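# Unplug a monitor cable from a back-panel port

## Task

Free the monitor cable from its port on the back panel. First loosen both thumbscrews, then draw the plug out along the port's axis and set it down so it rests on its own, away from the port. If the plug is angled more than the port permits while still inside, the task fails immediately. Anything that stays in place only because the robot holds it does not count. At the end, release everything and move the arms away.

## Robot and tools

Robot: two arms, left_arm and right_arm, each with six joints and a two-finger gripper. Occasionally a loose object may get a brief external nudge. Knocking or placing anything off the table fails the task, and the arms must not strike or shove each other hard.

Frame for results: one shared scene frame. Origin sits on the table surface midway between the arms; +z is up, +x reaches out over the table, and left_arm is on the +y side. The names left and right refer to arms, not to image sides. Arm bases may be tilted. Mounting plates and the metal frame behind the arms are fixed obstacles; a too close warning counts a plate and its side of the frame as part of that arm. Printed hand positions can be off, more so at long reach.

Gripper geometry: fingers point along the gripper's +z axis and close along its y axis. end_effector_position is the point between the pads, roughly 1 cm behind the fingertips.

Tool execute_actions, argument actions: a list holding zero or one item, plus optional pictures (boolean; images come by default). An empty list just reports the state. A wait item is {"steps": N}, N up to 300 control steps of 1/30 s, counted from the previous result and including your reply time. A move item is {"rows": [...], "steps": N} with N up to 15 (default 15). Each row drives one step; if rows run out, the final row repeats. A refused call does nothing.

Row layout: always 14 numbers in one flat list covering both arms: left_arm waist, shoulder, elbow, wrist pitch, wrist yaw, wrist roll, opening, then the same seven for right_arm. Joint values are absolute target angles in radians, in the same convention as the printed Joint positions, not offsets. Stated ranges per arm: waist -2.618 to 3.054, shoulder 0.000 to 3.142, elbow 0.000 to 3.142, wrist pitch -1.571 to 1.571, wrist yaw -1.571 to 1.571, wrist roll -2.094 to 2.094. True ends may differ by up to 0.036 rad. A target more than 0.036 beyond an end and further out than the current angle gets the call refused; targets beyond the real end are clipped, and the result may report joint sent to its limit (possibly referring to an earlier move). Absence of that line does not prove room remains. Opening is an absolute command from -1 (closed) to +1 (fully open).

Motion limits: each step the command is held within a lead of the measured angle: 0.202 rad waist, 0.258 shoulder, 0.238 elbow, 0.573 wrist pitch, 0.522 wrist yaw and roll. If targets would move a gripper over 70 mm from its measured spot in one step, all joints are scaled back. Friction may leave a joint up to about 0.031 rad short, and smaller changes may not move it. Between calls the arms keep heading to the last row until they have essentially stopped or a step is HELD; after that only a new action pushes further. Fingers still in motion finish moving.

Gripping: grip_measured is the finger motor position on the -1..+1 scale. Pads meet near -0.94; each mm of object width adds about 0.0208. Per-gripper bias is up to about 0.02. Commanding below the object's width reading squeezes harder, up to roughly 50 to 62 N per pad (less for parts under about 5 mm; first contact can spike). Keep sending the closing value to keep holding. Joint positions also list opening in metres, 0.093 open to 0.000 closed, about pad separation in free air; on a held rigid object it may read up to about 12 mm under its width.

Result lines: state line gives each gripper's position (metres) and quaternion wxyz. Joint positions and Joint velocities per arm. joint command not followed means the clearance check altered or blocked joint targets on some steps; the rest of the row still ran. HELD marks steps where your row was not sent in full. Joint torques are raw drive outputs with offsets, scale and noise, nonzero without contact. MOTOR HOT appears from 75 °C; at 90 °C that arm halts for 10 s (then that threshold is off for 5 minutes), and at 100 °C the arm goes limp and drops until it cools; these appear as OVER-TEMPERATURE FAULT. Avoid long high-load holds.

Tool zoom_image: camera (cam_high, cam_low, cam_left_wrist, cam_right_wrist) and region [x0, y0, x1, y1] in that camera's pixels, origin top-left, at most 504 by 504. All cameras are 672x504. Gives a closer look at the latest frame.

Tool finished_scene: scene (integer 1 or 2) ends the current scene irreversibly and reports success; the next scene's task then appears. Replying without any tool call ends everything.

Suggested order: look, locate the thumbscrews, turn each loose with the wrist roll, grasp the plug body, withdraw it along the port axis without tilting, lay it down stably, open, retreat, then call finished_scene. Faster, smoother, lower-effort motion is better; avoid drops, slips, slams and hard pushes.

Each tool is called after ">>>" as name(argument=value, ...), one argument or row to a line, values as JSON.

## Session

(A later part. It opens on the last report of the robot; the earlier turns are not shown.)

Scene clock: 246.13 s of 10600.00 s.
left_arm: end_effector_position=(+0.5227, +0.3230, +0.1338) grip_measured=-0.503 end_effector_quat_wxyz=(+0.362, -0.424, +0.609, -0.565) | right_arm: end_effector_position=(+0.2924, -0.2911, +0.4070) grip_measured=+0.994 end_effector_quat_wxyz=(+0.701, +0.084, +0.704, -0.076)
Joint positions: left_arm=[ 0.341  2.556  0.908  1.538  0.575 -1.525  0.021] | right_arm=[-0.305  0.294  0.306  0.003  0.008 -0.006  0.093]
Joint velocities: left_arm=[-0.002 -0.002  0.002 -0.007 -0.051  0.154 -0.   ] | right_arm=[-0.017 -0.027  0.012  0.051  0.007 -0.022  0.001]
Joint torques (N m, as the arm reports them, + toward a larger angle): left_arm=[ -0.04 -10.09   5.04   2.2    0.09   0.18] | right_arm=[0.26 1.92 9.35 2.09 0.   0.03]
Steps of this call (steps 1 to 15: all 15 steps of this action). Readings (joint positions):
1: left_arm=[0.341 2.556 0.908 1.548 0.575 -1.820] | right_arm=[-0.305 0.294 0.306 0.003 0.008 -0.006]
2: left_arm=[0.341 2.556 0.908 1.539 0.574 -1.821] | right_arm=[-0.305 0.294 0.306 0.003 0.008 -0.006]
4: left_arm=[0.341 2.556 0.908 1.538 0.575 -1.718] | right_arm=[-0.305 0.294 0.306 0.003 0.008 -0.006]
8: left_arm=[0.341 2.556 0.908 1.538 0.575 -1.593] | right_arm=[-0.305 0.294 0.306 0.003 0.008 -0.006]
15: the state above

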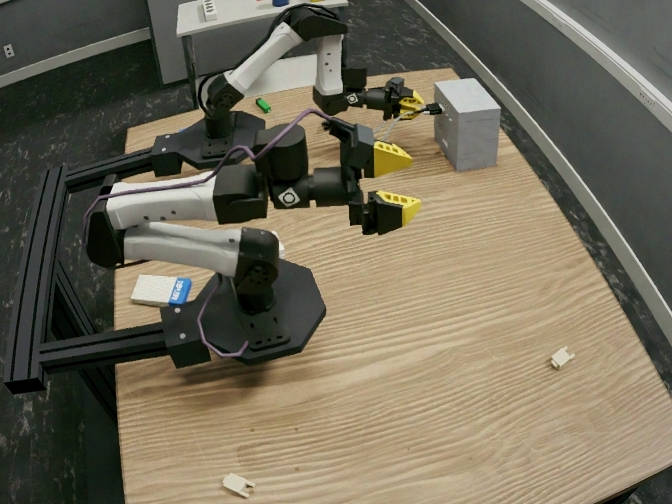

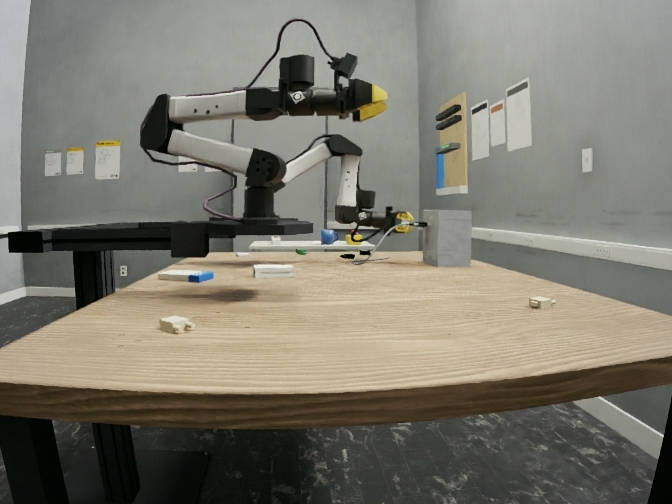

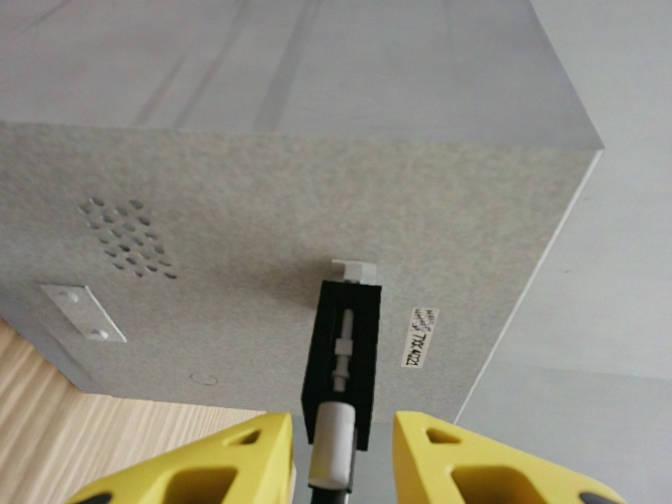

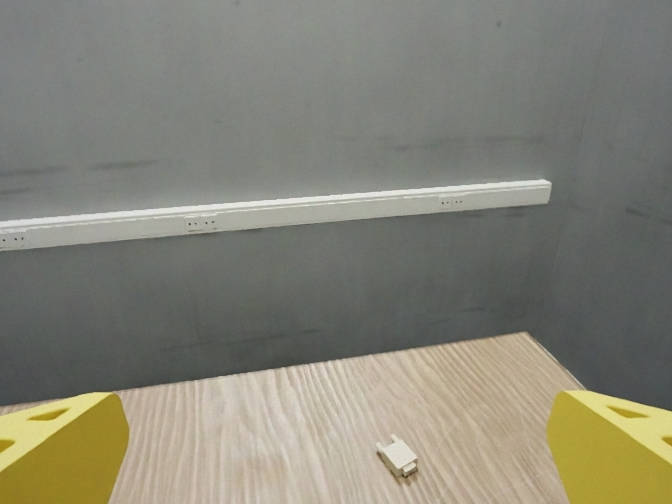

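>>> zoom_image(
  camera="cam_left_wrist",
  region=[230,240,450,480],
)

>>> execute_actions(
  actions=[
    {"rows":[[0.34,2.56,0.93,1.54,0.58,-1.5,-1,-0.3,0.3,0.3,0,0,0,1],[0.34,2.56,0.92,1.54,0.58,-1.5,-1,-0.3,0.3,0.3,0,0,0,1],[0.34,2.555,0.91,1.54,0.58,-1.5,-1,-0.3,0.3,0.3,0,0,0,1],[0.34,2.55,0.9,1.54,0.58,-1.5,-1,-0.3,0.3,0.3,0,0,0,1],[0.34,2.545,0.89,1.54,0.58,-1.5,-1,-0.3,0.3,0.3,0,0,0,1],[0.34,2.54,0.88,1.54,0.58,-1.5,-1,-0.3,0.3,0.3,0,0,0,1],[0.34,2.537,0.872,1.54,0.58,-1.5,-1,-0.3,0.3,0.3,0,0,0,1]]},
  ],
)

>>> zoom_image(
  camera="cam_left_wrist",
  region=[230,240,450,480],
)

Region (230, 240, 450, 480) of cam_left_wrist's 672x504 image, scaled by 2.100, with more detail than that image has; it fills the left 462 columns of this view, and the rest is white.

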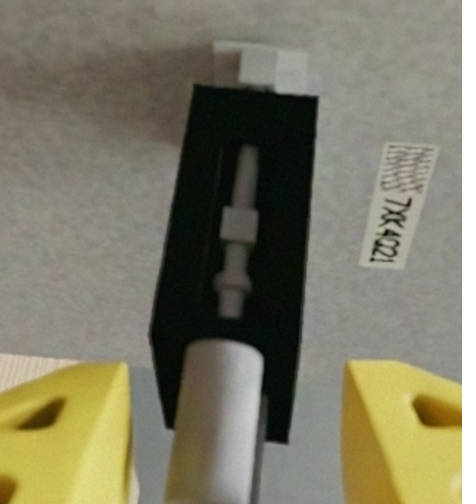

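Scene clock: 250.67 s of 10600.00 s.
left_arm: end_effector_position=(+0.5224, +0.3237, +0.1340) grip_measured=-0.967 end_effector_quat_wxyz=(+0.368, -0.421, +0.612, -0.560) | right_arm: end_effector_position=(+0.2924, -0.2911, +0.4070) grip_measured=+0.994 end_effector_quat_wxyz=(+0.701, +0.084, +0.704, -0.076)
Joint positions: left_arm=[ 0.341  2.553  0.904  1.537  0.569 -1.507  0.   ] | right_arm=[-0.305  0.294  0.306  0.003  0.008 -0.006  0.093]
Joint velocities: left_arm=[ 0.002 -0.022  0.002 -0.022 -0.051 -0.037  0.   ] | right_arm=[-0.007  0.017  0.002 -0.007 -0.022 -0.037  0.001]
Joint torques (N m, as the arm reports them, + toward a larger angle): left_arm=[ -0.16 -11.73   0.72   2.24   0.17   0.16] | right_arm=[0.13 1.87 9.3  2.04 0.03 0.01]
Steps of this call (steps 1 to 30: the robot went on to your last target; steps 31 to 90: nothing new was sent; then 1.03 s passed at rest; steps 91 to 105: all 15 steps of this action). Readings (joint positions):
91: left_arm=[0.341 2.556 0.908 1.538 0.575 -1.508] | right_arm=[-0.305 0.294 0.306 0.003 0.008 -0.006]
92: left_arm=[0.341 2.556 0.908 1.538 0.575 -1.507] | right_arm=[-0.305 0.294 0.306 0.003 0.008 -0.006]
94: left_arm=[0.341 2.556 0.908 1.538 0.575 -1.507] | right_arm=[-0.305 0.294 0.306 0.003 0.008 -0.006]
98: left_arm=[0.341 2.555 0.905 1.538 0.572 -1.507] | right_arm=[-0.305 0.294 0.306 0.003 0.008 -0.006]
105: the state above

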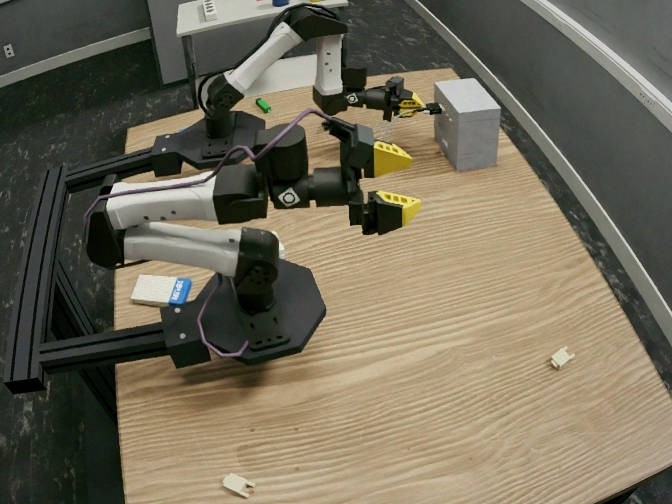

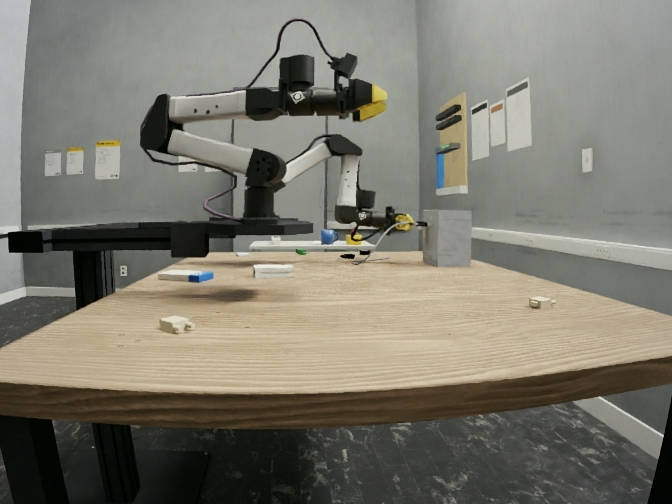

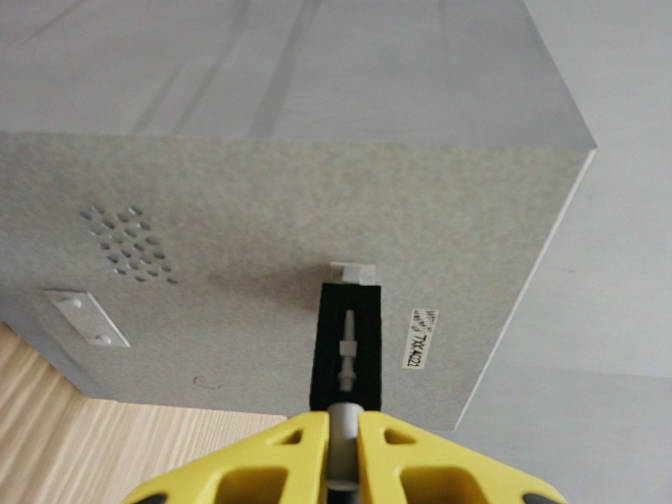

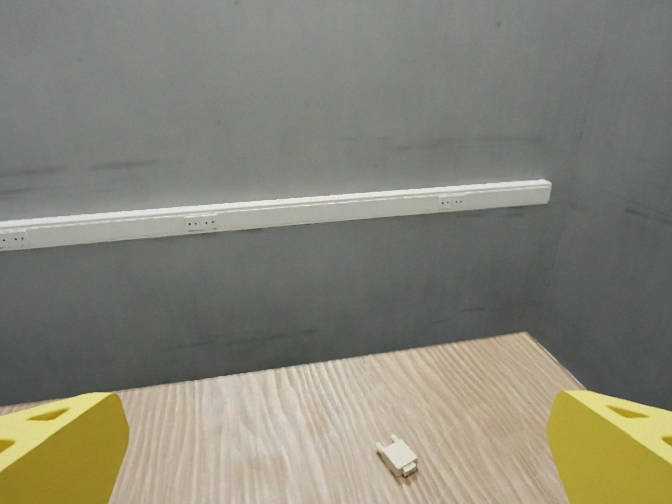

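Region (230, 240, 450, 480) of cam_left_wrist's 672x504 image, scaled by 2.100, with more detail than that image has; it fills the left 462 columns of this view, and the rest is white.

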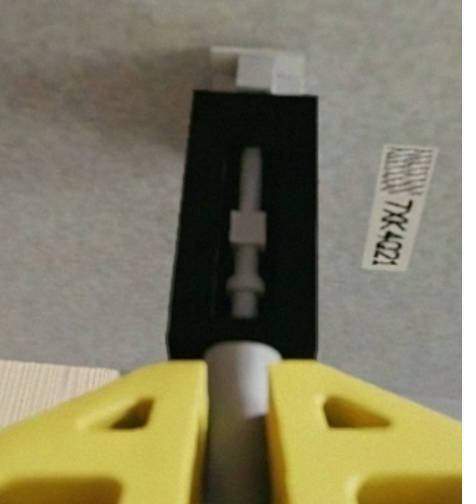

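>>> execute_actions(
  actions=[
    {"rows":[[0.34,2.56,0.92,1.54,0.58,-1.5,-1,-0.3,0.3,0.3,0,0,0,1],[0.34,2.56,0.92,1.54,0.58,-1.5,-0.66,-0.3,0.3,0.3,0,0,0,1],[0.34,2.56,0.93,1.54,0.58,-1.5,-0.66,-0.3,0.3,0.3,0,0,0,1],[0.34,2.56,0.942,1.53,0.59,-0.65,-0.66,-0.3,0.3,0.3,0,0,0,1]]},
  ],
  pictures=false,
)

>>> execute_actions(
  actions=[
    {"rows":[[0.34,2.56,0.93,1.53,0.59,-0.72,-1,-0.3,0.3,0.3,0,0,0,1],[0.34,2.56,0.93,1.53,0.59,-0.72,-1,-0.3,0.3,0.3,0,0,0,1],[0.34,2.56,0.93,1.53,0.59,-2,-1,-0.3,0.3,0.3,0,0,0,1]]},
  ],
  pictures=false,
)

>>> execute_actions(
  actions=[
    {"rows":[[0.34,2.56,0.93,1.53,0.59,-1.83,-0.66,-0.3,0.3,0.3,0,0,0,1],[0.34,2.56,0.93,1.53,0.59,-1.83,-0.66,-0.3,0.3,0.3,0,0,0,1],[0.34,2.56,0.93,1.53,0.59,-0.55,-0.66,-0.3,0.3,0.3,0,0,0,1]]},
  ],
  pictures=false,
)

>>> execute_actions(
  actions=[
    {"rows":[[0.34,2.56,0.93,1.53,0.59,-0.72,-1,-0.3,0.3,0.3,0,0,0,1],[0.34,2.56,0.93,1.53,0.59,-0.72,-1,-0.3,0.3,0.3,0,0,0,1],[0.34,2.56,0.93,1.53,0.59,-2,-1,-0.3,0.3,0.3,0,0,0,1]]},
  ],
  pictures=false,
)

>>> execute_actions(
  actions=[
    {"rows":[[0.34,2.56,0.93,1.53,0.59,-1.83,-0.66,-0.3,0.3,0.3,0,0,0,1],[0.34,2.56,0.93,1.53,0.59,-1.83,-0.66,-0.3,0.3,0.3,0,0,0,1],[0.34,2.56,0.93,1.53,0.59,-0.55,-0.66,-0.3,0.3,0.3,0,0,0,1]]},
  ],
  pictures=false,
)

>>> execute_actions(
  actions=[
    {"rows":[[0.34,2.56,0.93,1.53,0.59,-0.72,-1,-0.3,0.3,0.3,0,0,0,1],[0.34,2.56,0.93,1.53,0.59,-0.72,-1,-0.3,0.3,0.3,0,0,0,1],[0.34,2.56,0.93,1.53,0.59,-2,-1,-0.3,0.3,0.3,0,0,0,1]]},
  ],
  pictures=false,
)

>>> execute_actions(
  actions=[
    {"rows":[[0.34,2.56,0.93,1.53,0.59,-1.83,-0.66,-0.3,0.3,0.3,0,0,0,1],[0.34,2.56,0.93,1.53,0.59,-1.83,-0.66,-0.3,0.3,0.3,0,0,0,1],[0.34,2.56,0.93,1.53,0.59,-0.55,-0.66,-0.3,0.3,0.3,0,0,0,1]]},
  ],
  pictures=false,
)

>>> execute_actions(
  actions=[
    {"rows":[[0.34,2.56,0.93,1.53,0.59,-0.72,-1,-0.3,0.3,0.3,0,0,0,1],[0.34,2.56,0.93,1.53,0.59,-0.72,-1,-0.3,0.3,0.3,0,0,0,1],[0.34,2.56,0.93,1.53,0.59,-2,-1,-0.3,0.3,0.3,0,0,0,1]]},
  ],
  pictures=false,
)

>>> execute_actions(
  actions=[
    {"rows":[[0.34,2.56,0.93,1.53,0.59,-1.83,-0.66,-0.3,0.3,0.3,0,0,0,1],[0.34,2.56,0.93,1.53,0.59,-1.83,-0.66,-0.3,0.3,0.3,0,0,0,1],[0.34,2.56,0.93,1.53,0.59,-0.55,-0.66,-0.3,0.3,0.3,0,0,0,1]]},
  ],
  pictures=false,
)

>>> execute_actions(
  actions=[
    {"rows":[[0.34,2.56,0.93,1.53,0.59,-0.72,-1,-0.3,0.3,0.3,0,0,0,1],[0.34,2.56,0.93,1.53,0.59,-0.72,-1,-0.3,0.3,0.3,0,0,0,1],[0.34,2.56,0.93,1.53,0.59,-2,-1,-0.3,0.3,0.3,0,0,0,1]]},
  ],
  pictures=false,
)

>>> execute_actions(
  actions=[
    {"rows":[[0.34,2.56,0.93,1.53,0.59,-1.83,-0.66,-0.3,0.3,0.3,0,0,0,1],[0.34,2.56,0.93,1.53,0.59,-1.83,-0.66,-0.3,0.3,0.3,0,0,0,1],[0.34,2.56,0.93,1.53,0.59,-0.55,-0.66,-0.3,0.3,0.3,0,0,0,1]]},
  ],
  pictures=false,
)

>>> execute_actions(
  actions=[
    {"rows":[[0.34,2.56,0.93,1.53,0.59,-0.72,-1,-0.3,0.3,0.3,0,0,0,1],[0.34,2.56,0.93,1.53,0.59,-0.72,-1,-0.3,0.3,0.3,0,0,0,1],[0.34,2.56,0.93,1.53,0.59,-2,-1,-0.3,0.3,0.3,0,0,0,1]]},
  ],
  pictures=false,
)

>>> execute_actions(
  actions=[
    {"rows":[[0.34,2.56,0.93,1.53,0.59,-1.83,-0.66,-0.3,0.3,0.3,0,0,0,1],[0.34,2.56,0.93,1.53,0.59,-1.83,-0.66,-0.3,0.3,0.3,0,0,0,1],[0.34,2.56,0.93,1.53,0.59,-0.55,-0.66,-0.3,0.3,0.3,0,0,0,1]]},
  ],
  pictures=false,
)

>>> execute_actions(
  actions=[
    {"rows":[[0.34,2.56,0.93,1.53,0.59,-0.72,-1,-0.3,0.3,0.3,0,0,0,1],[0.34,2.56,0.93,1.53,0.59,-0.72,-1,-0.3,0.3,0.3,0,0,0,1],[0.34,2.56,0.93,1.53,0.59,-2,-1,-0.3,0.3,0.3,0,0,0,1]]},
  ],
  pictures=false,
)

>>> execute_actions(
  actions=[
    {"rows":[[0.34,2.56,0.93,1.53,0.59,-1.83,-0.66,-0.3,0.3,0.3,0,0,0,1],[0.34,2.56,0.93,1.53,0.59,-1.83,-0.66,-0.3,0.3,0.3,0,0,0,1],[0.34,2.56,0.93,1.53,0.59,-0.55,-0.66,-0.3,0.3,0.3,0,0,0,1]]},
  ],
  pictures=false,
)

>>> execute_actions(
  actions=[
    {"rows":[[0.34,2.56,0.93,1.53,0.59,-0.72,-1,-0.3,0.3,0.3,0,0,0,1],[0.34,2.56,0.93,1.53,0.59,-0.72,-1,-0.3,0.3,0.3,0,0,0,1],[0.34,2.54,0.88,1.53,0.59,-1.6,-1,-0.3,0.3,0.3,0,0,0,1]]},
  ],
)

>>> zoom_image(
  camera="cam_left_wrist",
  region=[230,240,450,480],
)

Scene clock: 281.77 s of 10600.00 s.
left_arm: end_effector_position=(+0.5259, +0.3226, +0.1375) grip_measured=-0.663 end_effector_quat_wxyz=(+0.554, -0.152, +0.723, -0.384) | right_arm: end_effector_position=(+0.2924, -0.2911, +0.4070) grip_measured=+0.994 end_effector_quat_wxyz=(+0.701, +0.084, +0.704, -0.076)
Joint positions: left_arm=[ 0.341  2.553  0.92   1.534  0.582 -0.735  0.013] | right_arm=[-0.305  0.294  0.306  0.003  0.008 -0.006  0.093]
Joint velocities: left_arm=[-0.007 -0.002 -0.022  0.022 -0.022  0.52  -0.001] | right_arm=[-0.002 -0.002 -0.012  0.007  0.081  0.007  0.   ]
Joint torques (N m, as the arm reports them, + toward a larger angle): left_arm=[ -0.05 -10.01   5.17   2.14   0.1    0.14] | right_arm=[0.12 1.97 9.64 2.1  0.   0.04]
Steps of this call (steps 1 to 15: the robot went on to your last target; steps 16 to 90: nothing new was sent; then 27.60 s passed at rest; steps 91 to 105: all 15 steps of this action). Readings (joint positions):
91: left_arm=[0.341 2.553 0.904 1.537 0.569 -1.507] | right_arm=[-0.305 0.294 0.306 0.003 0.008 -0.006]
92: left_arm=[0.341 2.553 0.904 1.537 0.569 -1.507] | right_arm=[-0.305 0.294 0.306 0.003 0.008 -0.006]
94: left_arm=[0.341 2.553 0.905 1.536 0.572 -1.424] | right_arm=[-0.305 0.294 0.306 0.003 0.008 -0.006]
98: left_arm=[0.341 2.553 0.919 1.534 0.578 -1.033] | right_arm=[-0.305 0.294 0.306 0.003 0.008 -0.006]
105: the state above

Scene clock: 282.27 s of 10600.00 s.
left_arm: end_effector_position=(+0.5264, +0.3248, +0.1354) grip_measured=-0.969 end_effector_quat_wxyz=(-0.278, +0.509, -0.539, +0.611) | right_arm: end_effector_position=(+0.2924, -0.2911, +0.4070) grip_measured=+0.994 end_effector_quat_wxyz=(+0.701, +0.084, +0.704, -0.076)
Joint positions: left_arm=[ 0.341  2.553  0.92   1.525  0.57  -1.818  0.   ] | right_arm=[-0.305  0.294  0.306  0.003  0.008 -0.006  0.093]
Joint velocities: left_arm=[-0.002 -0.002  0.007 -0.095  0.022 -1.004  0.   ] | right_arm=[-0.002  0.017  0.002  0.007  0.022  0.007  0.   ]
Joint torques (N m, as the arm reports them, + toward a larger angle): left_arm=[-0.13 -9.85  4.41  2.4   0.21 -0.22] | right_arm=[-0.02  1.98  9.34  2.06  0.04  0.08]
Steps of this call (steps 1 to 15: all 15 steps of this action). Readings (joint positions):
1: left_arm=[0.341 2.553 0.920 1.534 0.582 -0.731] | right_arm=[-0.305 0.294 0.306 0.003 0.008 -0.006]
2: left_arm=[0.341 2.553 0.920 1.531 0.577 -0.730] | right_arm=[-0.305 0.294 0.306 0.003 0.008 -0.006]
4: left_arm=[0.341 2.553 0.920 1.530 0.575 -0.913] | right_arm=[-0.305 0.294 0.306 0.003 0.008 -0.006]
8: left_arm=[0.341 2.553 0.920 1.531 0.572 -1.308] | right_arm=[-0.305 0.294 0.306 0.003 0.008 -0.006]
15: the state above

Scene clock: 282.77 s of 10600.00 s.
left_arm: end_effector_position=(+0.5256, +0.3229, +0.1349) grip_measured=-0.663 end_effector_quat_wxyz=(+0.553, -0.149, +0.727, -0.379) | right_arm: end_effector_position=(+0.2924, -0.2911, +0.4070) grip_measured=+0.994 end_effector_quat_wxyz=(+0.701, +0.084, +0.704, -0.076)
Joint positions: left_arm=[ 0.341  2.553  0.92   1.522  0.582 -0.717  0.013] | right_arm=[-0.305  0.294  0.306  0.003  0.008 -0.006  0.093]
Joint velocities: left_arm=[ 0.002 -0.007  0.007  0.007  0.022  1.136 -0.   ] | right_arm=[ 0.012 -0.012 -0.017 -0.037  0.007  0.037  0.001]
Joint torques (N m, as the arm reports them, + toward a larger angle): left_arm=[ -0.18 -10.04   4.18   2.23   0.1    0.15] | right_arm=[0.11 2.03 9.53 2.09 0.05 0.02]
Steps of this call (steps 1 to 15: all 15 steps of this action). Readings (joint positions):
1: left_arm=[0.341 2.553 0.920 1.522 0.569 -1.825] | right_arm=[-0.305 0.294 0.306 0.003 0.008 -0.006]
2: left_arm=[0.341 2.553 0.920 1.515 0.568 -1.825] | right_arm=[-0.305 0.294 0.306 0.003 0.008 -0.006]
4: left_arm=[0.341 2.553 0.920 1.514 0.574 -1.642] | right_arm=[-0.305 0.294 0.306 0.003 0.008 -0.006]
8: left_arm=[0.341 2.553 0.920 1.519 0.579 -1.244] | right_arm=[-0.305 0.294 0.306 0.003 0.008 -0.006]
15: the state above

Scene clock: 283.27 s of 10600.00 s.
left_arm: end_effector_position=(+0.5259, +0.3233, +0.1363) grip_measured=-0.963 end_effector_quat_wxyz=(-0.278, +0.503, -0.543, +0.612) | right_arm: end_effector_position=(+0.2924, -0.2911, +0.4070) grip_measured=+0.994 end_effector_quat_wxyz=(+0.701, +0.084, +0.704, -0.076)
Joint positions: left_arm=[ 0.341  2.553  0.92   1.529  0.579 -1.811  0.   ] | right_arm=[-0.305  0.294  0.306  0.003  0.008 -0.006  0.093]
Joint velocities: left_arm=[-0.002  0.002 -0.017 -0.066  0.022 -1.092  0.   ] | right_arm=[-0.007 -0.002 -0.007  0.007  0.037  0.051 -0.   ]
Joint torques (N m, as the arm reports them, + toward a larger angle): left_arm=[ -0.21 -10.01   4.2    2.25   0.09  -0.3 ] | right_arm=[0.07 1.92 9.71 2.11 0.   0.02]
Steps of this call (steps 1 to 15: all 15 steps of this action). Readings (joint positions):
1: left_arm=[0.341 2.553 0.920 1.523 0.583 -0.710] | right_arm=[-0.305 0.294 0.306 0.003 0.008 -0.006]
2: left_arm=[0.341 2.553 0.920 1.522 0.580 -0.711] | right_arm=[-0.305 0.294 0.306 0.003 0.008 -0.006]
4: left_arm=[0.341 2.553 0.920 1.521 0.579 -0.894] | right_arm=[-0.305 0.294 0.306 0.003 0.008 -0.006]
8: left_arm=[0.341 2.553 0.920 1.529 0.579 -1.289] | right_arm=[-0.305 0.294 0.306 0.003 0.008 -0.006]
15: the state above

Scene clock: 283.77 s of 10600.00 s.
left_arm: end_effector_position=(+0.5255, +0.3228, +0.1349) grip_measured=-0.663 end_effector_quat_wxyz=(+0.553, -0.148, +0.727, -0.379) | right_arm: end_effector_position=(+0.2924, -0.2911, +0.4070) grip_measured=+0.994 end_effector_quat_wxyz=(+0.701, +0.084, +0.704, -0.076)
Joint positions: left_arm=[ 0.341  2.553  0.92   1.522  0.582 -0.715  0.013] | right_arm=[-0.305  0.294  0.306  0.003  0.008 -0.006  0.093]
Joint velocities: left_arm=[ 0.017  0.002 -0.012  0.022 -0.007  1.018 -0.   ] | right_arm=[ 0.007 -0.007  0.007 -0.081  0.007 -0.007 -0.   ]
Joint torques (N m, as the arm reports them, + toward a larger angle): left_arm=[-0.12 -9.98  4.34  2.27  0.12  0.14] | right_arm=[ 0.19  1.84  9.35  2.11 -0.02  0.01]
Steps of this call (steps 1 to 15: all 15 steps of this action). Readings (joint positions):
1: left_arm=[0.341 2.553 0.920 1.526 0.579 -1.818] | right_arm=[-0.305 0.294 0.306 0.003 0.008 -0.006]
2: left_arm=[0.341 2.553 0.920 1.518 0.577 -1.818] | right_arm=[-0.305 0.294 0.306 0.003 0.008 -0.006]
4: left_arm=[0.341 2.553 0.920 1.517 0.580 -1.636] | right_arm=[-0.305 0.294 0.306 0.003 0.008 -0.006]
8: left_arm=[0.341 2.553 0.920 1.520 0.581 -1.237] | right_arm=[-0.305 0.294 0.306 0.003 0.008 -0.006]
15: the state above

Scene clock: 284.27 s of 10600.00 s.
left_arm: end_effector_position=(+0.5259, +0.3235, +0.1363) grip_measured=-0.963 end_effector_quat_wxyz=(-0.278, +0.503, -0.542, +0.612) | right_arm: end_effector_position=(+0.2924, -0.2911, +0.4070) grip_measured=+0.994 end_effector_quat_wxyz=(+0.701, +0.084, +0.704, -0.076)
Joint positions: left_arm=[ 0.342  2.553  0.92   1.529  0.579 -1.811  0.   ] | right_arm=[-0.305  0.294  0.306  0.003  0.008 -0.006  0.093]
Joint velocities: left_arm=[-0.002  0.007 -0.002 -0.051 -0.081 -1.106  0.   ] | right_arm=[ 0.017 -0.007 -0.002  0.066 -0.051 -0.022 -0.001]
Joint torques (N m, as the arm reports them, + toward a larger angle): left_arm=[-0.16 -9.99  4.36  2.26  0.11 -0.24] | right_arm=[0.26 1.82 9.68 2.04 0.05 0.02]
Steps of this call (steps 1 to 15: all 15 steps of this action). Readings (joint positions):
1: left_arm=[0.341 2.553 0.920 1.523 0.583 -0.708] | right_arm=[-0.305 0.294 0.306 0.003 0.008 -0.006]
2: left_arm=[0.341 2.553 0.920 1.521 0.580 -0.710] | right_arm=[-0.305 0.294 0.306 0.003 0.008 -0.006]
4: left_arm=[0.342 2.553 0.920 1.521 0.579 -0.893] | right_arm=[-0.305 0.294 0.306 0.003 0.008 -0.006]
8: left_arm=[0.342 2.553 0.920 1.530 0.580 -1.288] | right_arm=[-0.305 0.294 0.306 0.003 0.008 -0.006]
15: the state above

Scene clock: 284.77 s of 10600.00 s.
left_arm: end_effector_position=(+0.5255, +0.3230, +0.1350) grip_measured=-0.663 end_effector_quat_wxyz=(+0.554, -0.147, +0.727, -0.378) | right_arm: end_effector_position=(+0.2924, -0.2911, +0.4070) grip_measured=+0.994 end_effector_quat_wxyz=(+0.701, +0.084, +0.704, -0.076)
Joint positions: left_arm=[ 0.342  2.553  0.92   1.522  0.582 -0.714  0.013] | right_arm=[-0.305  0.294  0.306  0.003  0.008 -0.006  0.093]
Joint velocities: left_arm=[ 0.007  0.007 -0.017 -0.007 -0.022  1.004 -0.001] | right_arm=[-0.002 -0.007 -0.002 -0.007 -0.022  0.037  0.   ]
Joint torques (N m, as the arm reports them, + toward a larger angle): left_arm=[-0.11 -9.93  4.25  2.25  0.11  0.1 ] | right_arm=[0.13 1.89 9.63 2.09 0.02 0.07]
Steps of this call (steps 1 to 15: all 15 steps of this action). Readings (joint positions):
1: left_arm=[0.342 2.553 0.920 1.526 0.579 -1.818] | right_arm=[-0.305 0.294 0.306 0.003 0.008 -0.006]
2: left_arm=[0.342 2.553 0.920 1.519 0.578 -1.818] | right_arm=[-0.305 0.294 0.306 0.003 0.008 -0.006]
4: left_arm=[0.342 2.553 0.920 1.518 0.580 -1.635] | right_arm=[-0.305 0.294 0.306 0.003 0.008 -0.006]
8: left_arm=[0.342 2.553 0.920 1.521 0.581 -1.237] | right_arm=[-0.305 0.294 0.306 0.003 0.008 -0.006]
15: the state above

Scene clock: 285.27 s of 10600.00 s.
left_arm: end_effector_position=(+0.5259, +0.3235, +0.1362) grip_measured=-0.963 end_effector_quat_wxyz=(-0.278, +0.504, -0.543, +0.612) | right_arm: end_effector_position=(+0.2924, -0.2911, +0.4070) grip_measured=+0.994 end_effector_quat_wxyz=(+0.701, +0.084, +0.704, -0.076)
Joint positions: left_arm=[ 0.342  2.553  0.92   1.528  0.579 -1.811  0.   ] | right_arm=[-0.305  0.294  0.306  0.003  0.008 -0.006  0.093]
Joint velocities: left_arm=[ 0.007 -0.012 -0.007 -0.007  0.007 -1.062  0.   ] | right_arm=[-0.007 -0.007  0.012  0.022  0.007 -0.022 -0.   ]
Joint torques (N m, as the arm reports them, + toward a larger angle): left_arm=[-0.11 -9.84  4.24  2.21  0.13 -0.22] | right_arm=[-0.07  2.05  9.38  2.04  0.06 -0.01]
Steps of this call (steps 1 to 15: all 15 steps of this action). Readings (joint positions):
1: left_arm=[0.342 2.553 0.920 1.523 0.583 -0.708] | right_arm=[-0.305 0.294 0.306 0.003 0.008 -0.006]
2: left_arm=[0.342 2.553 0.920 1.521 0.580 -0.709] | right_arm=[-0.305 0.294 0.306 0.003 0.008 -0.006]
4: left_arm=[0.342 2.553 0.920 1.521 0.579 -0.892] | right_arm=[-0.305 0.294 0.306 0.003 0.008 -0.006]
8: left_arm=[0.342 2.553 0.920 1.530 0.580 -1.288] | right_arm=[-0.305 0.294 0.306 0.003 0.008 -0.006]
15: the state above

Scene clock: 285.77 s of 10600.00 s.
left_arm: end_effector_position=(+0.5255, +0.3230, +0.1350) grip_measured=-0.663 end_effector_quat_wxyz=(+0.554, -0.147, +0.727, -0.378) | right_arm: end_effector_position=(+0.2924, -0.2911, +0.4070) grip_measured=+0.994 end_effector_quat_wxyz=(+0.701, +0.084, +0.704, -0.076)
Joint positions: left_arm=[ 0.342  2.553  0.92   1.522  0.582 -0.714  0.013] | right_arm=[-0.305  0.294  0.306  0.003  0.008 -0.006  0.093]
Joint velocities: left_arm=[ 0.002 -0.017 -0.002  0.022  0.066  1.048  0.   ] | right_arm=[-0.007 -0.012 -0.007 -0.081 -0.007 -0.037 -0.   ]
Joint torques (N m, as the arm reports them, + toward a larger angle): left_arm=[ -0.18 -10.09   4.24   2.28   0.12   0.13] | right_arm=[0.28 2.1  9.31 2.09 0.08 0.04]
Steps of this call (steps 1 to 15: all 15 steps of this action). Readings (joint positions):
1: left_arm=[0.342 2.553 0.920 1.526 0.579 -1.818] | right_arm=[-0.305 0.294 0.306 0.003 0.008 -0.006]
2: left_arm=[0.342 2.553 0.920 1.519 0.579 -1.818] | right_arm=[-0.305 0.294 0.306 0.003 0.008 -0.006]
4: left_arm=[0.342 2.553 0.920 1.518 0.581 -1.636] | right_arm=[-0.305 0.294 0.306 0.003 0.008 -0.006]
8: left_arm=[0.342 2.553 0.920 1.521 0.582 -1.237] | right_arm=[-0.305 0.294 0.306 0.003 0.008 -0.006]
15: the state above

Scene clock: 286.27 s of 10600.00 s.
left_arm: end_effector_position=(+0.5258, +0.3234, +0.1362) grip_measured=-0.963 end_effector_quat_wxyz=(-0.277, +0.504, -0.542, +0.613) | right_arm: end_effector_position=(+0.2924, -0.2911, +0.4070) grip_measured=+0.994 end_effector_quat_wxyz=(+0.701, +0.084, +0.704, -0.076)
Joint positions: left_arm=[ 0.342  2.553  0.92   1.528  0.58  -1.813  0.   ] | right_arm=[-0.305  0.294  0.306  0.003  0.008 -0.006  0.093]
Joint velocities: left_arm=[ 0.007  0.032 -0.012 -0.022 -0.022 -1.048  0.   ] | right_arm=[ 0.002  0.007  0.002 -0.007 -0.051 -0.037 -0.001]
Joint torques (N m, as the arm reports them, + toward a larger angle): left_arm=[-0.28 -9.97  4.29  2.26  0.1  -0.23] | right_arm=[ 0.26  2.    9.37  2.09  0.   -0.03]
Steps of this call (steps 1 to 15: all 15 steps of this action). Readings (joint positions):
1: left_arm=[0.342 2.553 0.920 1.523 0.583 -0.708] | right_arm=[-0.305 0.294 0.306 0.003 0.008 -0.006]
2: left_arm=[0.342 2.553 0.920 1.521 0.580 -0.710] | right_arm=[-0.305 0.294 0.306 0.003 0.008 -0.006]
4: left_arm=[0.342 2.553 0.920 1.521 0.580 -0.893] | right_arm=[-0.305 0.294 0.306 0.003 0.008 -0.006]
8: left_arm=[0.342 2.553 0.920 1.532 0.581 -1.288] | right_arm=[-0.305 0.294 0.306 0.003 0.008 -0.006]
15: the state above

Scene clock: 286.77 s of 10600.00 s.
left_arm: end_effector_position=(+0.5255, +0.3228, +0.1354) grip_measured=-0.663 end_effector_quat_wxyz=(+0.554, -0.147, +0.727, -0.379) | right_arm: end_effector_position=(+0.2924, -0.2911, +0.4070) grip_measured=+0.994 end_effector_quat_wxyz=(+0.701, +0.084, +0.704, -0.076)
Joint positions: left_arm=[ 0.342  2.553  0.92   1.524  0.584 -0.715  0.013] | right_arm=[-0.305  0.294  0.306  0.003  0.008 -0.006  0.093]
Joint velocities: left_arm=[-0.007  0.002 -0.012 -0.037 -0.022  1.077 -0.001] | right_arm=[ 0.012  0.012 -0.012 -0.022 -0.022 -0.095  0.   ]
Joint torques (N m, as the arm reports them, + toward a larger angle): left_arm=[ -0.15 -10.05   4.22   2.25   0.08   0.16] | right_arm=[0.06 1.89 9.51 2.11 0.04 0.01]
Steps of this call (steps 1 to 15: all 15 steps of this action). Readings (joint positions):
1: left_arm=[0.342 2.553 0.920 1.527 0.581 -1.820] | right_arm=[-0.305 0.294 0.306 0.003 0.008 -0.006]
2: left_arm=[0.342 2.553 0.920 1.523 0.582 -1.820] | right_arm=[-0.305 0.294 0.306 0.003 0.008 -0.006]
4: left_arm=[0.342 2.553 0.920 1.522 0.583 -1.637] | right_arm=[-0.305 0.294 0.306 0.003 0.008 -0.006]
8: left_arm=[0.342 2.553 0.920 1.523 0.584 -1.239] | right_arm=[-0.305 0.294 0.306 0.003 0.008 -0.006]
15: the state above

Scene clock: 287.27 s of 10600.00 s.
left_arm: end_effector_position=(+0.5260, +0.3237, +0.1358) grip_measured=-0.959 end_effector_quat_wxyz=(-0.279, +0.505, -0.542, +0.611) | right_arm: end_effector_position=(+0.2924, -0.2911, +0.4070) grip_measured=+0.994 end_effector_quat_wxyz=(+0.701, +0.084, +0.704, -0.076)
Joint positions: left_arm=[ 0.341  2.554  0.92   1.527  0.575 -1.811  0.   ] | right_arm=[-0.305  0.294  0.306  0.003  0.008 -0.006  0.093]
Joint velocities: left_arm=[-0.012  0.037  0.012  0.007 -0.022 -1.062  0.   ] | right_arm=[-0.012 -0.007 -0.002  0.066 -0.007 -0.051 -0.002]
Joint torques (N m, as the arm reports them, + toward a larger angle): left_arm=[ -0.04 -10.19   4.33   2.3    0.13  -0.27] | right_arm=[ 0.13  1.92  9.38  2.09 -0.01  0.02]
Steps of this call (steps 1 to 15: all 15 steps of this action). Readings (joint positions):
1: left_arm=[0.342 2.553 0.920 1.524 0.584 -0.709] | right_arm=[-0.305 0.294 0.306 0.003 0.008 -0.006]
2: left_arm=[0.342 2.553 0.920 1.517 0.577 -0.710] | right_arm=[-0.305 0.294 0.306 0.003 0.008 -0.006]
4: left_arm=[0.341 2.553 0.920 1.516 0.573 -0.894] | right_arm=[-0.305 0.294 0.306 0.003 0.008 -0.006]
8: left_arm=[0.341 2.553 0.920 1.527 0.574 -1.291] | right_arm=[-0.305 0.294 0.306 0.003 0.008 -0.006]
15: the state above

Scene clock: 287.77 s of 10600.00 s.
left_arm: end_effector_position=(+0.5254, +0.3226, +0.1349) grip_measured=-0.663 end_effector_quat_wxyz=(+0.554, -0.147, +0.727, -0.379) | right_arm: end_effector_position=(+0.2924, -0.2911, +0.4070) grip_measured=+0.994 end_effector_quat_wxyz=(+0.701, +0.084, +0.704, -0.076)
Joint positions: left_arm=[ 0.341  2.554  0.92   1.524  0.582 -0.715  0.013] | right_arm=[-0.305  0.294  0.306  0.003  0.008 -0.006  0.093]
Joint velocities: left_arm=[ 0.002 -0.012 -0.012 -0.051  0.051  1.121  0.001] | right_arm=[-0.007  0.017 -0.002 -0.007 -0.037 -0.022 -0.   ]
Joint torques (N m, as the arm reports them, + toward a larger angle): left_arm=[ -0.15 -10.17   4.16   2.26   0.08   0.16] | right_arm=[ 0.22  1.86  9.39  2.1  -0.01 -0.01]
Steps of this call (steps 1 to 15: all 15 steps of this action). Readings (joint positions):
1: left_arm=[0.341 2.554 0.920 1.527 0.575 -1.818] | right_arm=[-0.305 0.294 0.306 0.003 0.008 -0.006]
2: left_arm=[0.341 2.554 0.920 1.524 0.576 -1.818] | right_arm=[-0.305 0.294 0.306 0.003 0.008 -0.006]
4: left_arm=[0.341 2.554 0.920 1.523 0.579 -1.636] | right_arm=[-0.305 0.294 0.306 0.003 0.008 -0.006]
8: left_arm=[0.341 2.554 0.920 1.524 0.581 -1.237] | right_arm=[-0.305 0.294 0.306 0.003 0.008 -0.006]
15: the state above

Scene clock: 288.27 s of 10600.00 s.
left_arm: end_effector_position=(+0.5260, +0.3237, +0.1358) grip_measured=-0.960 end_effector_quat_wxyz=(-0.279, +0.505, -0.542, +0.612) | right_arm: end_effector_position=(+0.2924, -0.2911, +0.4070) grip_measured=+0.994 end_effector_quat_wxyz=(+0.701, +0.084, +0.704, -0.076)
Joint positions: left_arm=[ 0.341  2.554  0.92   1.529  0.575 -1.812  0.   ] | right_arm=[-0.305  0.294  0.306  0.003  0.008 -0.006  0.093]
Joint velocities: left_arm=[-0.002 -0.002 -0.002 -0.066  0.007 -1.092  0.   ] | right_arm=[ 0.002 -0.007  0.007  0.007  0.007 -0.022 -0.001]
Joint torques (N m, as the arm reports them, + toward a larger angle): left_arm=[ -0.06 -10.03   4.2    2.23   0.15  -0.28] | right_arm=[0.19 1.91 9.39 2.06 0.03 0.04]
Steps of this call (steps 1 to 15: all 15 steps of this action). Readings (joint positions):
1: left_arm=[0.341 2.554 0.920 1.524 0.582 -0.708] | right_arm=[-0.305 0.294 0.306 0.003 0.008 -0.006]
2: left_arm=[0.341 2.554 0.920 1.519 0.575 -0.710] | right_arm=[-0.305 0.294 0.306 0.003 0.008 -0.006]
4: left_arm=[0.341 2.554 0.920 1.517 0.572 -0.893] | right_arm=[-0.305 0.294 0.306 0.003 0.008 -0.006]
8: left_arm=[0.341 2.554 0.920 1.529 0.575 -1.290] | right_arm=[-0.305 0.294 0.306 0.003 0.008 -0.006]
15: the state above

Scene clock: 288.77 s of 10600.00 s.
left_arm: end_effector_position=(+0.5255, +0.3227, +0.1352) grip_measured=-0.663 end_effector_quat_wxyz=(+0.554, -0.147, +0.726, -0.379) | right_arm: end_effector_position=(+0.2924, -0.2911, +0.4070) grip_measured=+0.994 end_effector_quat_wxyz=(+0.701, +0.084, +0.704, -0.076)
Joint positions: left_arm=[ 0.341  2.554  0.92   1.526  0.582 -0.715  0.013] | right_arm=[-0.305  0.294  0.306  0.003  0.008 -0.006  0.093]
Joint velocities: left_arm=[ 0.007 -0.002 -0.007 -0.037 -0.007  1.004 -0.   ] | right_arm=[-0.007  0.012 -0.007  0.007  0.022 -0.037  0.   ]
Joint torques (N m, as the arm reports them, + toward a larger angle): left_arm=[ -0.2  -10.08   4.05   2.24   0.07   0.13] | right_arm=[-0.02  1.96  9.55  2.05  0.03  0.05]
Steps of this call (steps 1 to 15: all 15 steps of this action). Readings (joint positions):
1: left_arm=[0.341 2.554 0.920 1.528 0.575 -1.819] | right_arm=[-0.305 0.294 0.306 0.003 0.008 -0.006]
2: left_arm=[0.341 2.554 0.920 1.526 0.576 -1.819] | right_arm=[-0.305 0.294 0.306 0.003 0.008 -0.006]
4: left_arm=[0.341 2.554 0.920 1.526 0.579 -1.637] | right_arm=[-0.305 0.294 0.306 0.003 0.008 -0.006]
8: left_arm=[0.341 2.554 0.920 1.526 0.581 -1.238] | right_arm=[-0.305 0.294 0.306 0.003 0.008 -0.006]
15: the state above

Scene clock: 289.27 s of 10600.00 s.
left_arm: end_effector_position=(+0.5241, +0.3241, +0.1384) grip_measured=-0.960 end_effector_quat_wxyz=(+0.367, -0.419, +0.607, -0.566) | right_arm: end_effector_position=(+0.2924, -0.2911, +0.4070) grip_measured=+0.994 end_effector_quat_wxyz=(+0.701, +0.084, +0.704, -0.076)
Joint positions: left_arm=[ 0.342  2.549  0.909  1.543  0.575 -1.522  0.   ] | right_arm=[-0.305  0.294  0.306  0.003  0.008 -0.006  0.093]
Joint velocities: left_arm=[ 0.002  0.002 -0.012  0.007  0.007 -0.432  0.   ] | right_arm=[ 0.002 -0.012 -0.002 -0.051  0.007 -0.022 -0.   ]
Joint torques (N m, as the arm reports them, + toward a larger angle): left_arm=[ -0.24 -11.16   0.95   2.03   0.19  -0.06] | right_arm=[ 0.02  2.02  9.29  2.08 -0.04  0.04]
Steps of this call (steps 1 to 15: all 15 steps of this action). Readings (joint positions):
1: left_arm=[0.341 2.554 0.920 1.526 0.582 -0.708] | right_arm=[-0.305 0.294 0.306 0.003 0.008 -0.006]
2: left_arm=[0.342 2.554 0.920 1.520 0.574 -0.710] | right_arm=[-0.305 0.294 0.306 0.003 0.008 -0.006]
4: left_arm=[0.342 2.553 0.915 1.520 0.572 -0.893] | right_arm=[-0.305 0.294 0.306 0.003 0.008 -0.006]
8: left_arm=[0.342 2.551 0.910 1.533 0.575 -1.269] | right_arm=[-0.305 0.294 0.306 0.003 0.008 -0.006]
15: the state above

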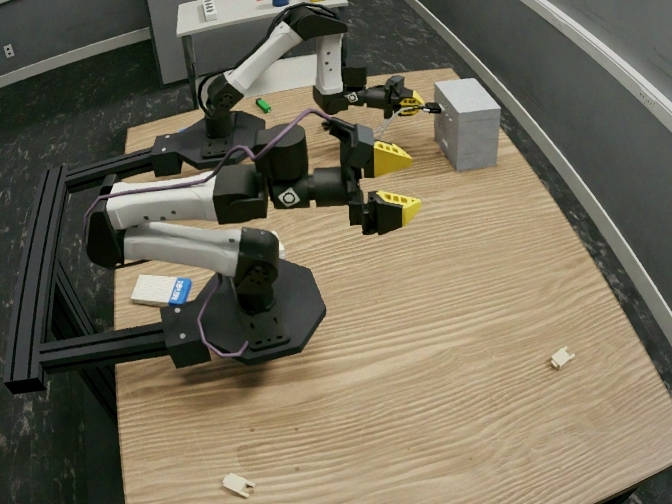

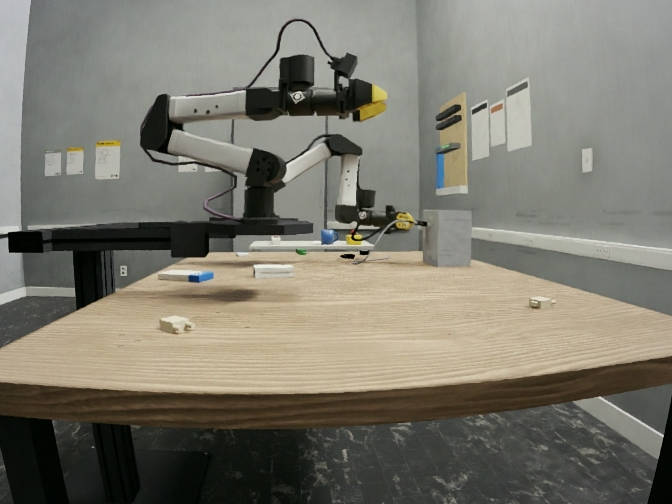

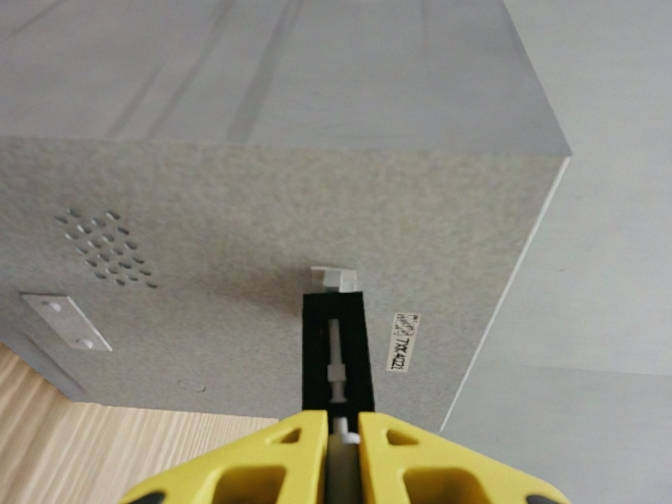

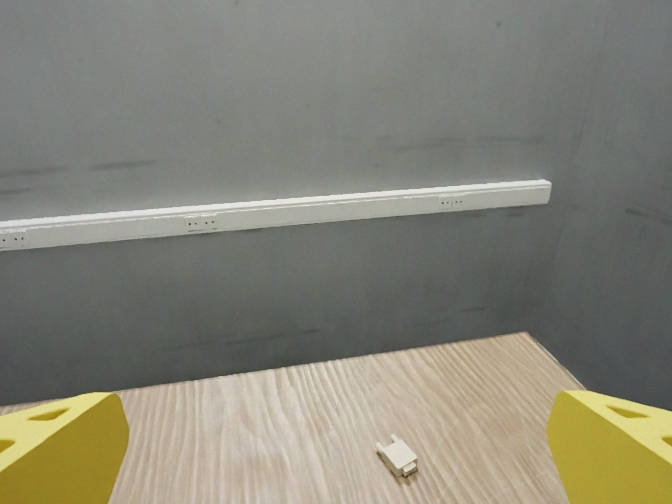

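Region (230, 240, 450, 480) of cam_left_wrist's 672x504 image, scaled by 2.100, with more detail than that image has; it fills the left 462 columns of this view, and the rest is white.

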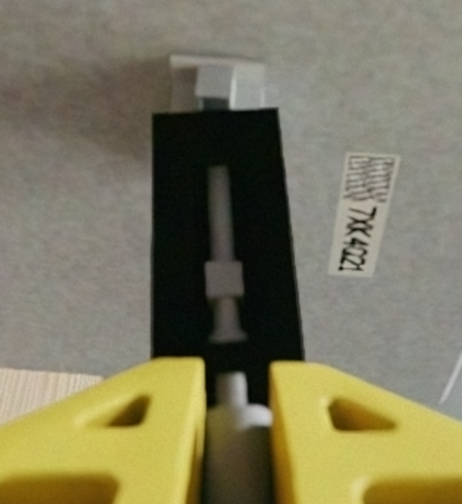

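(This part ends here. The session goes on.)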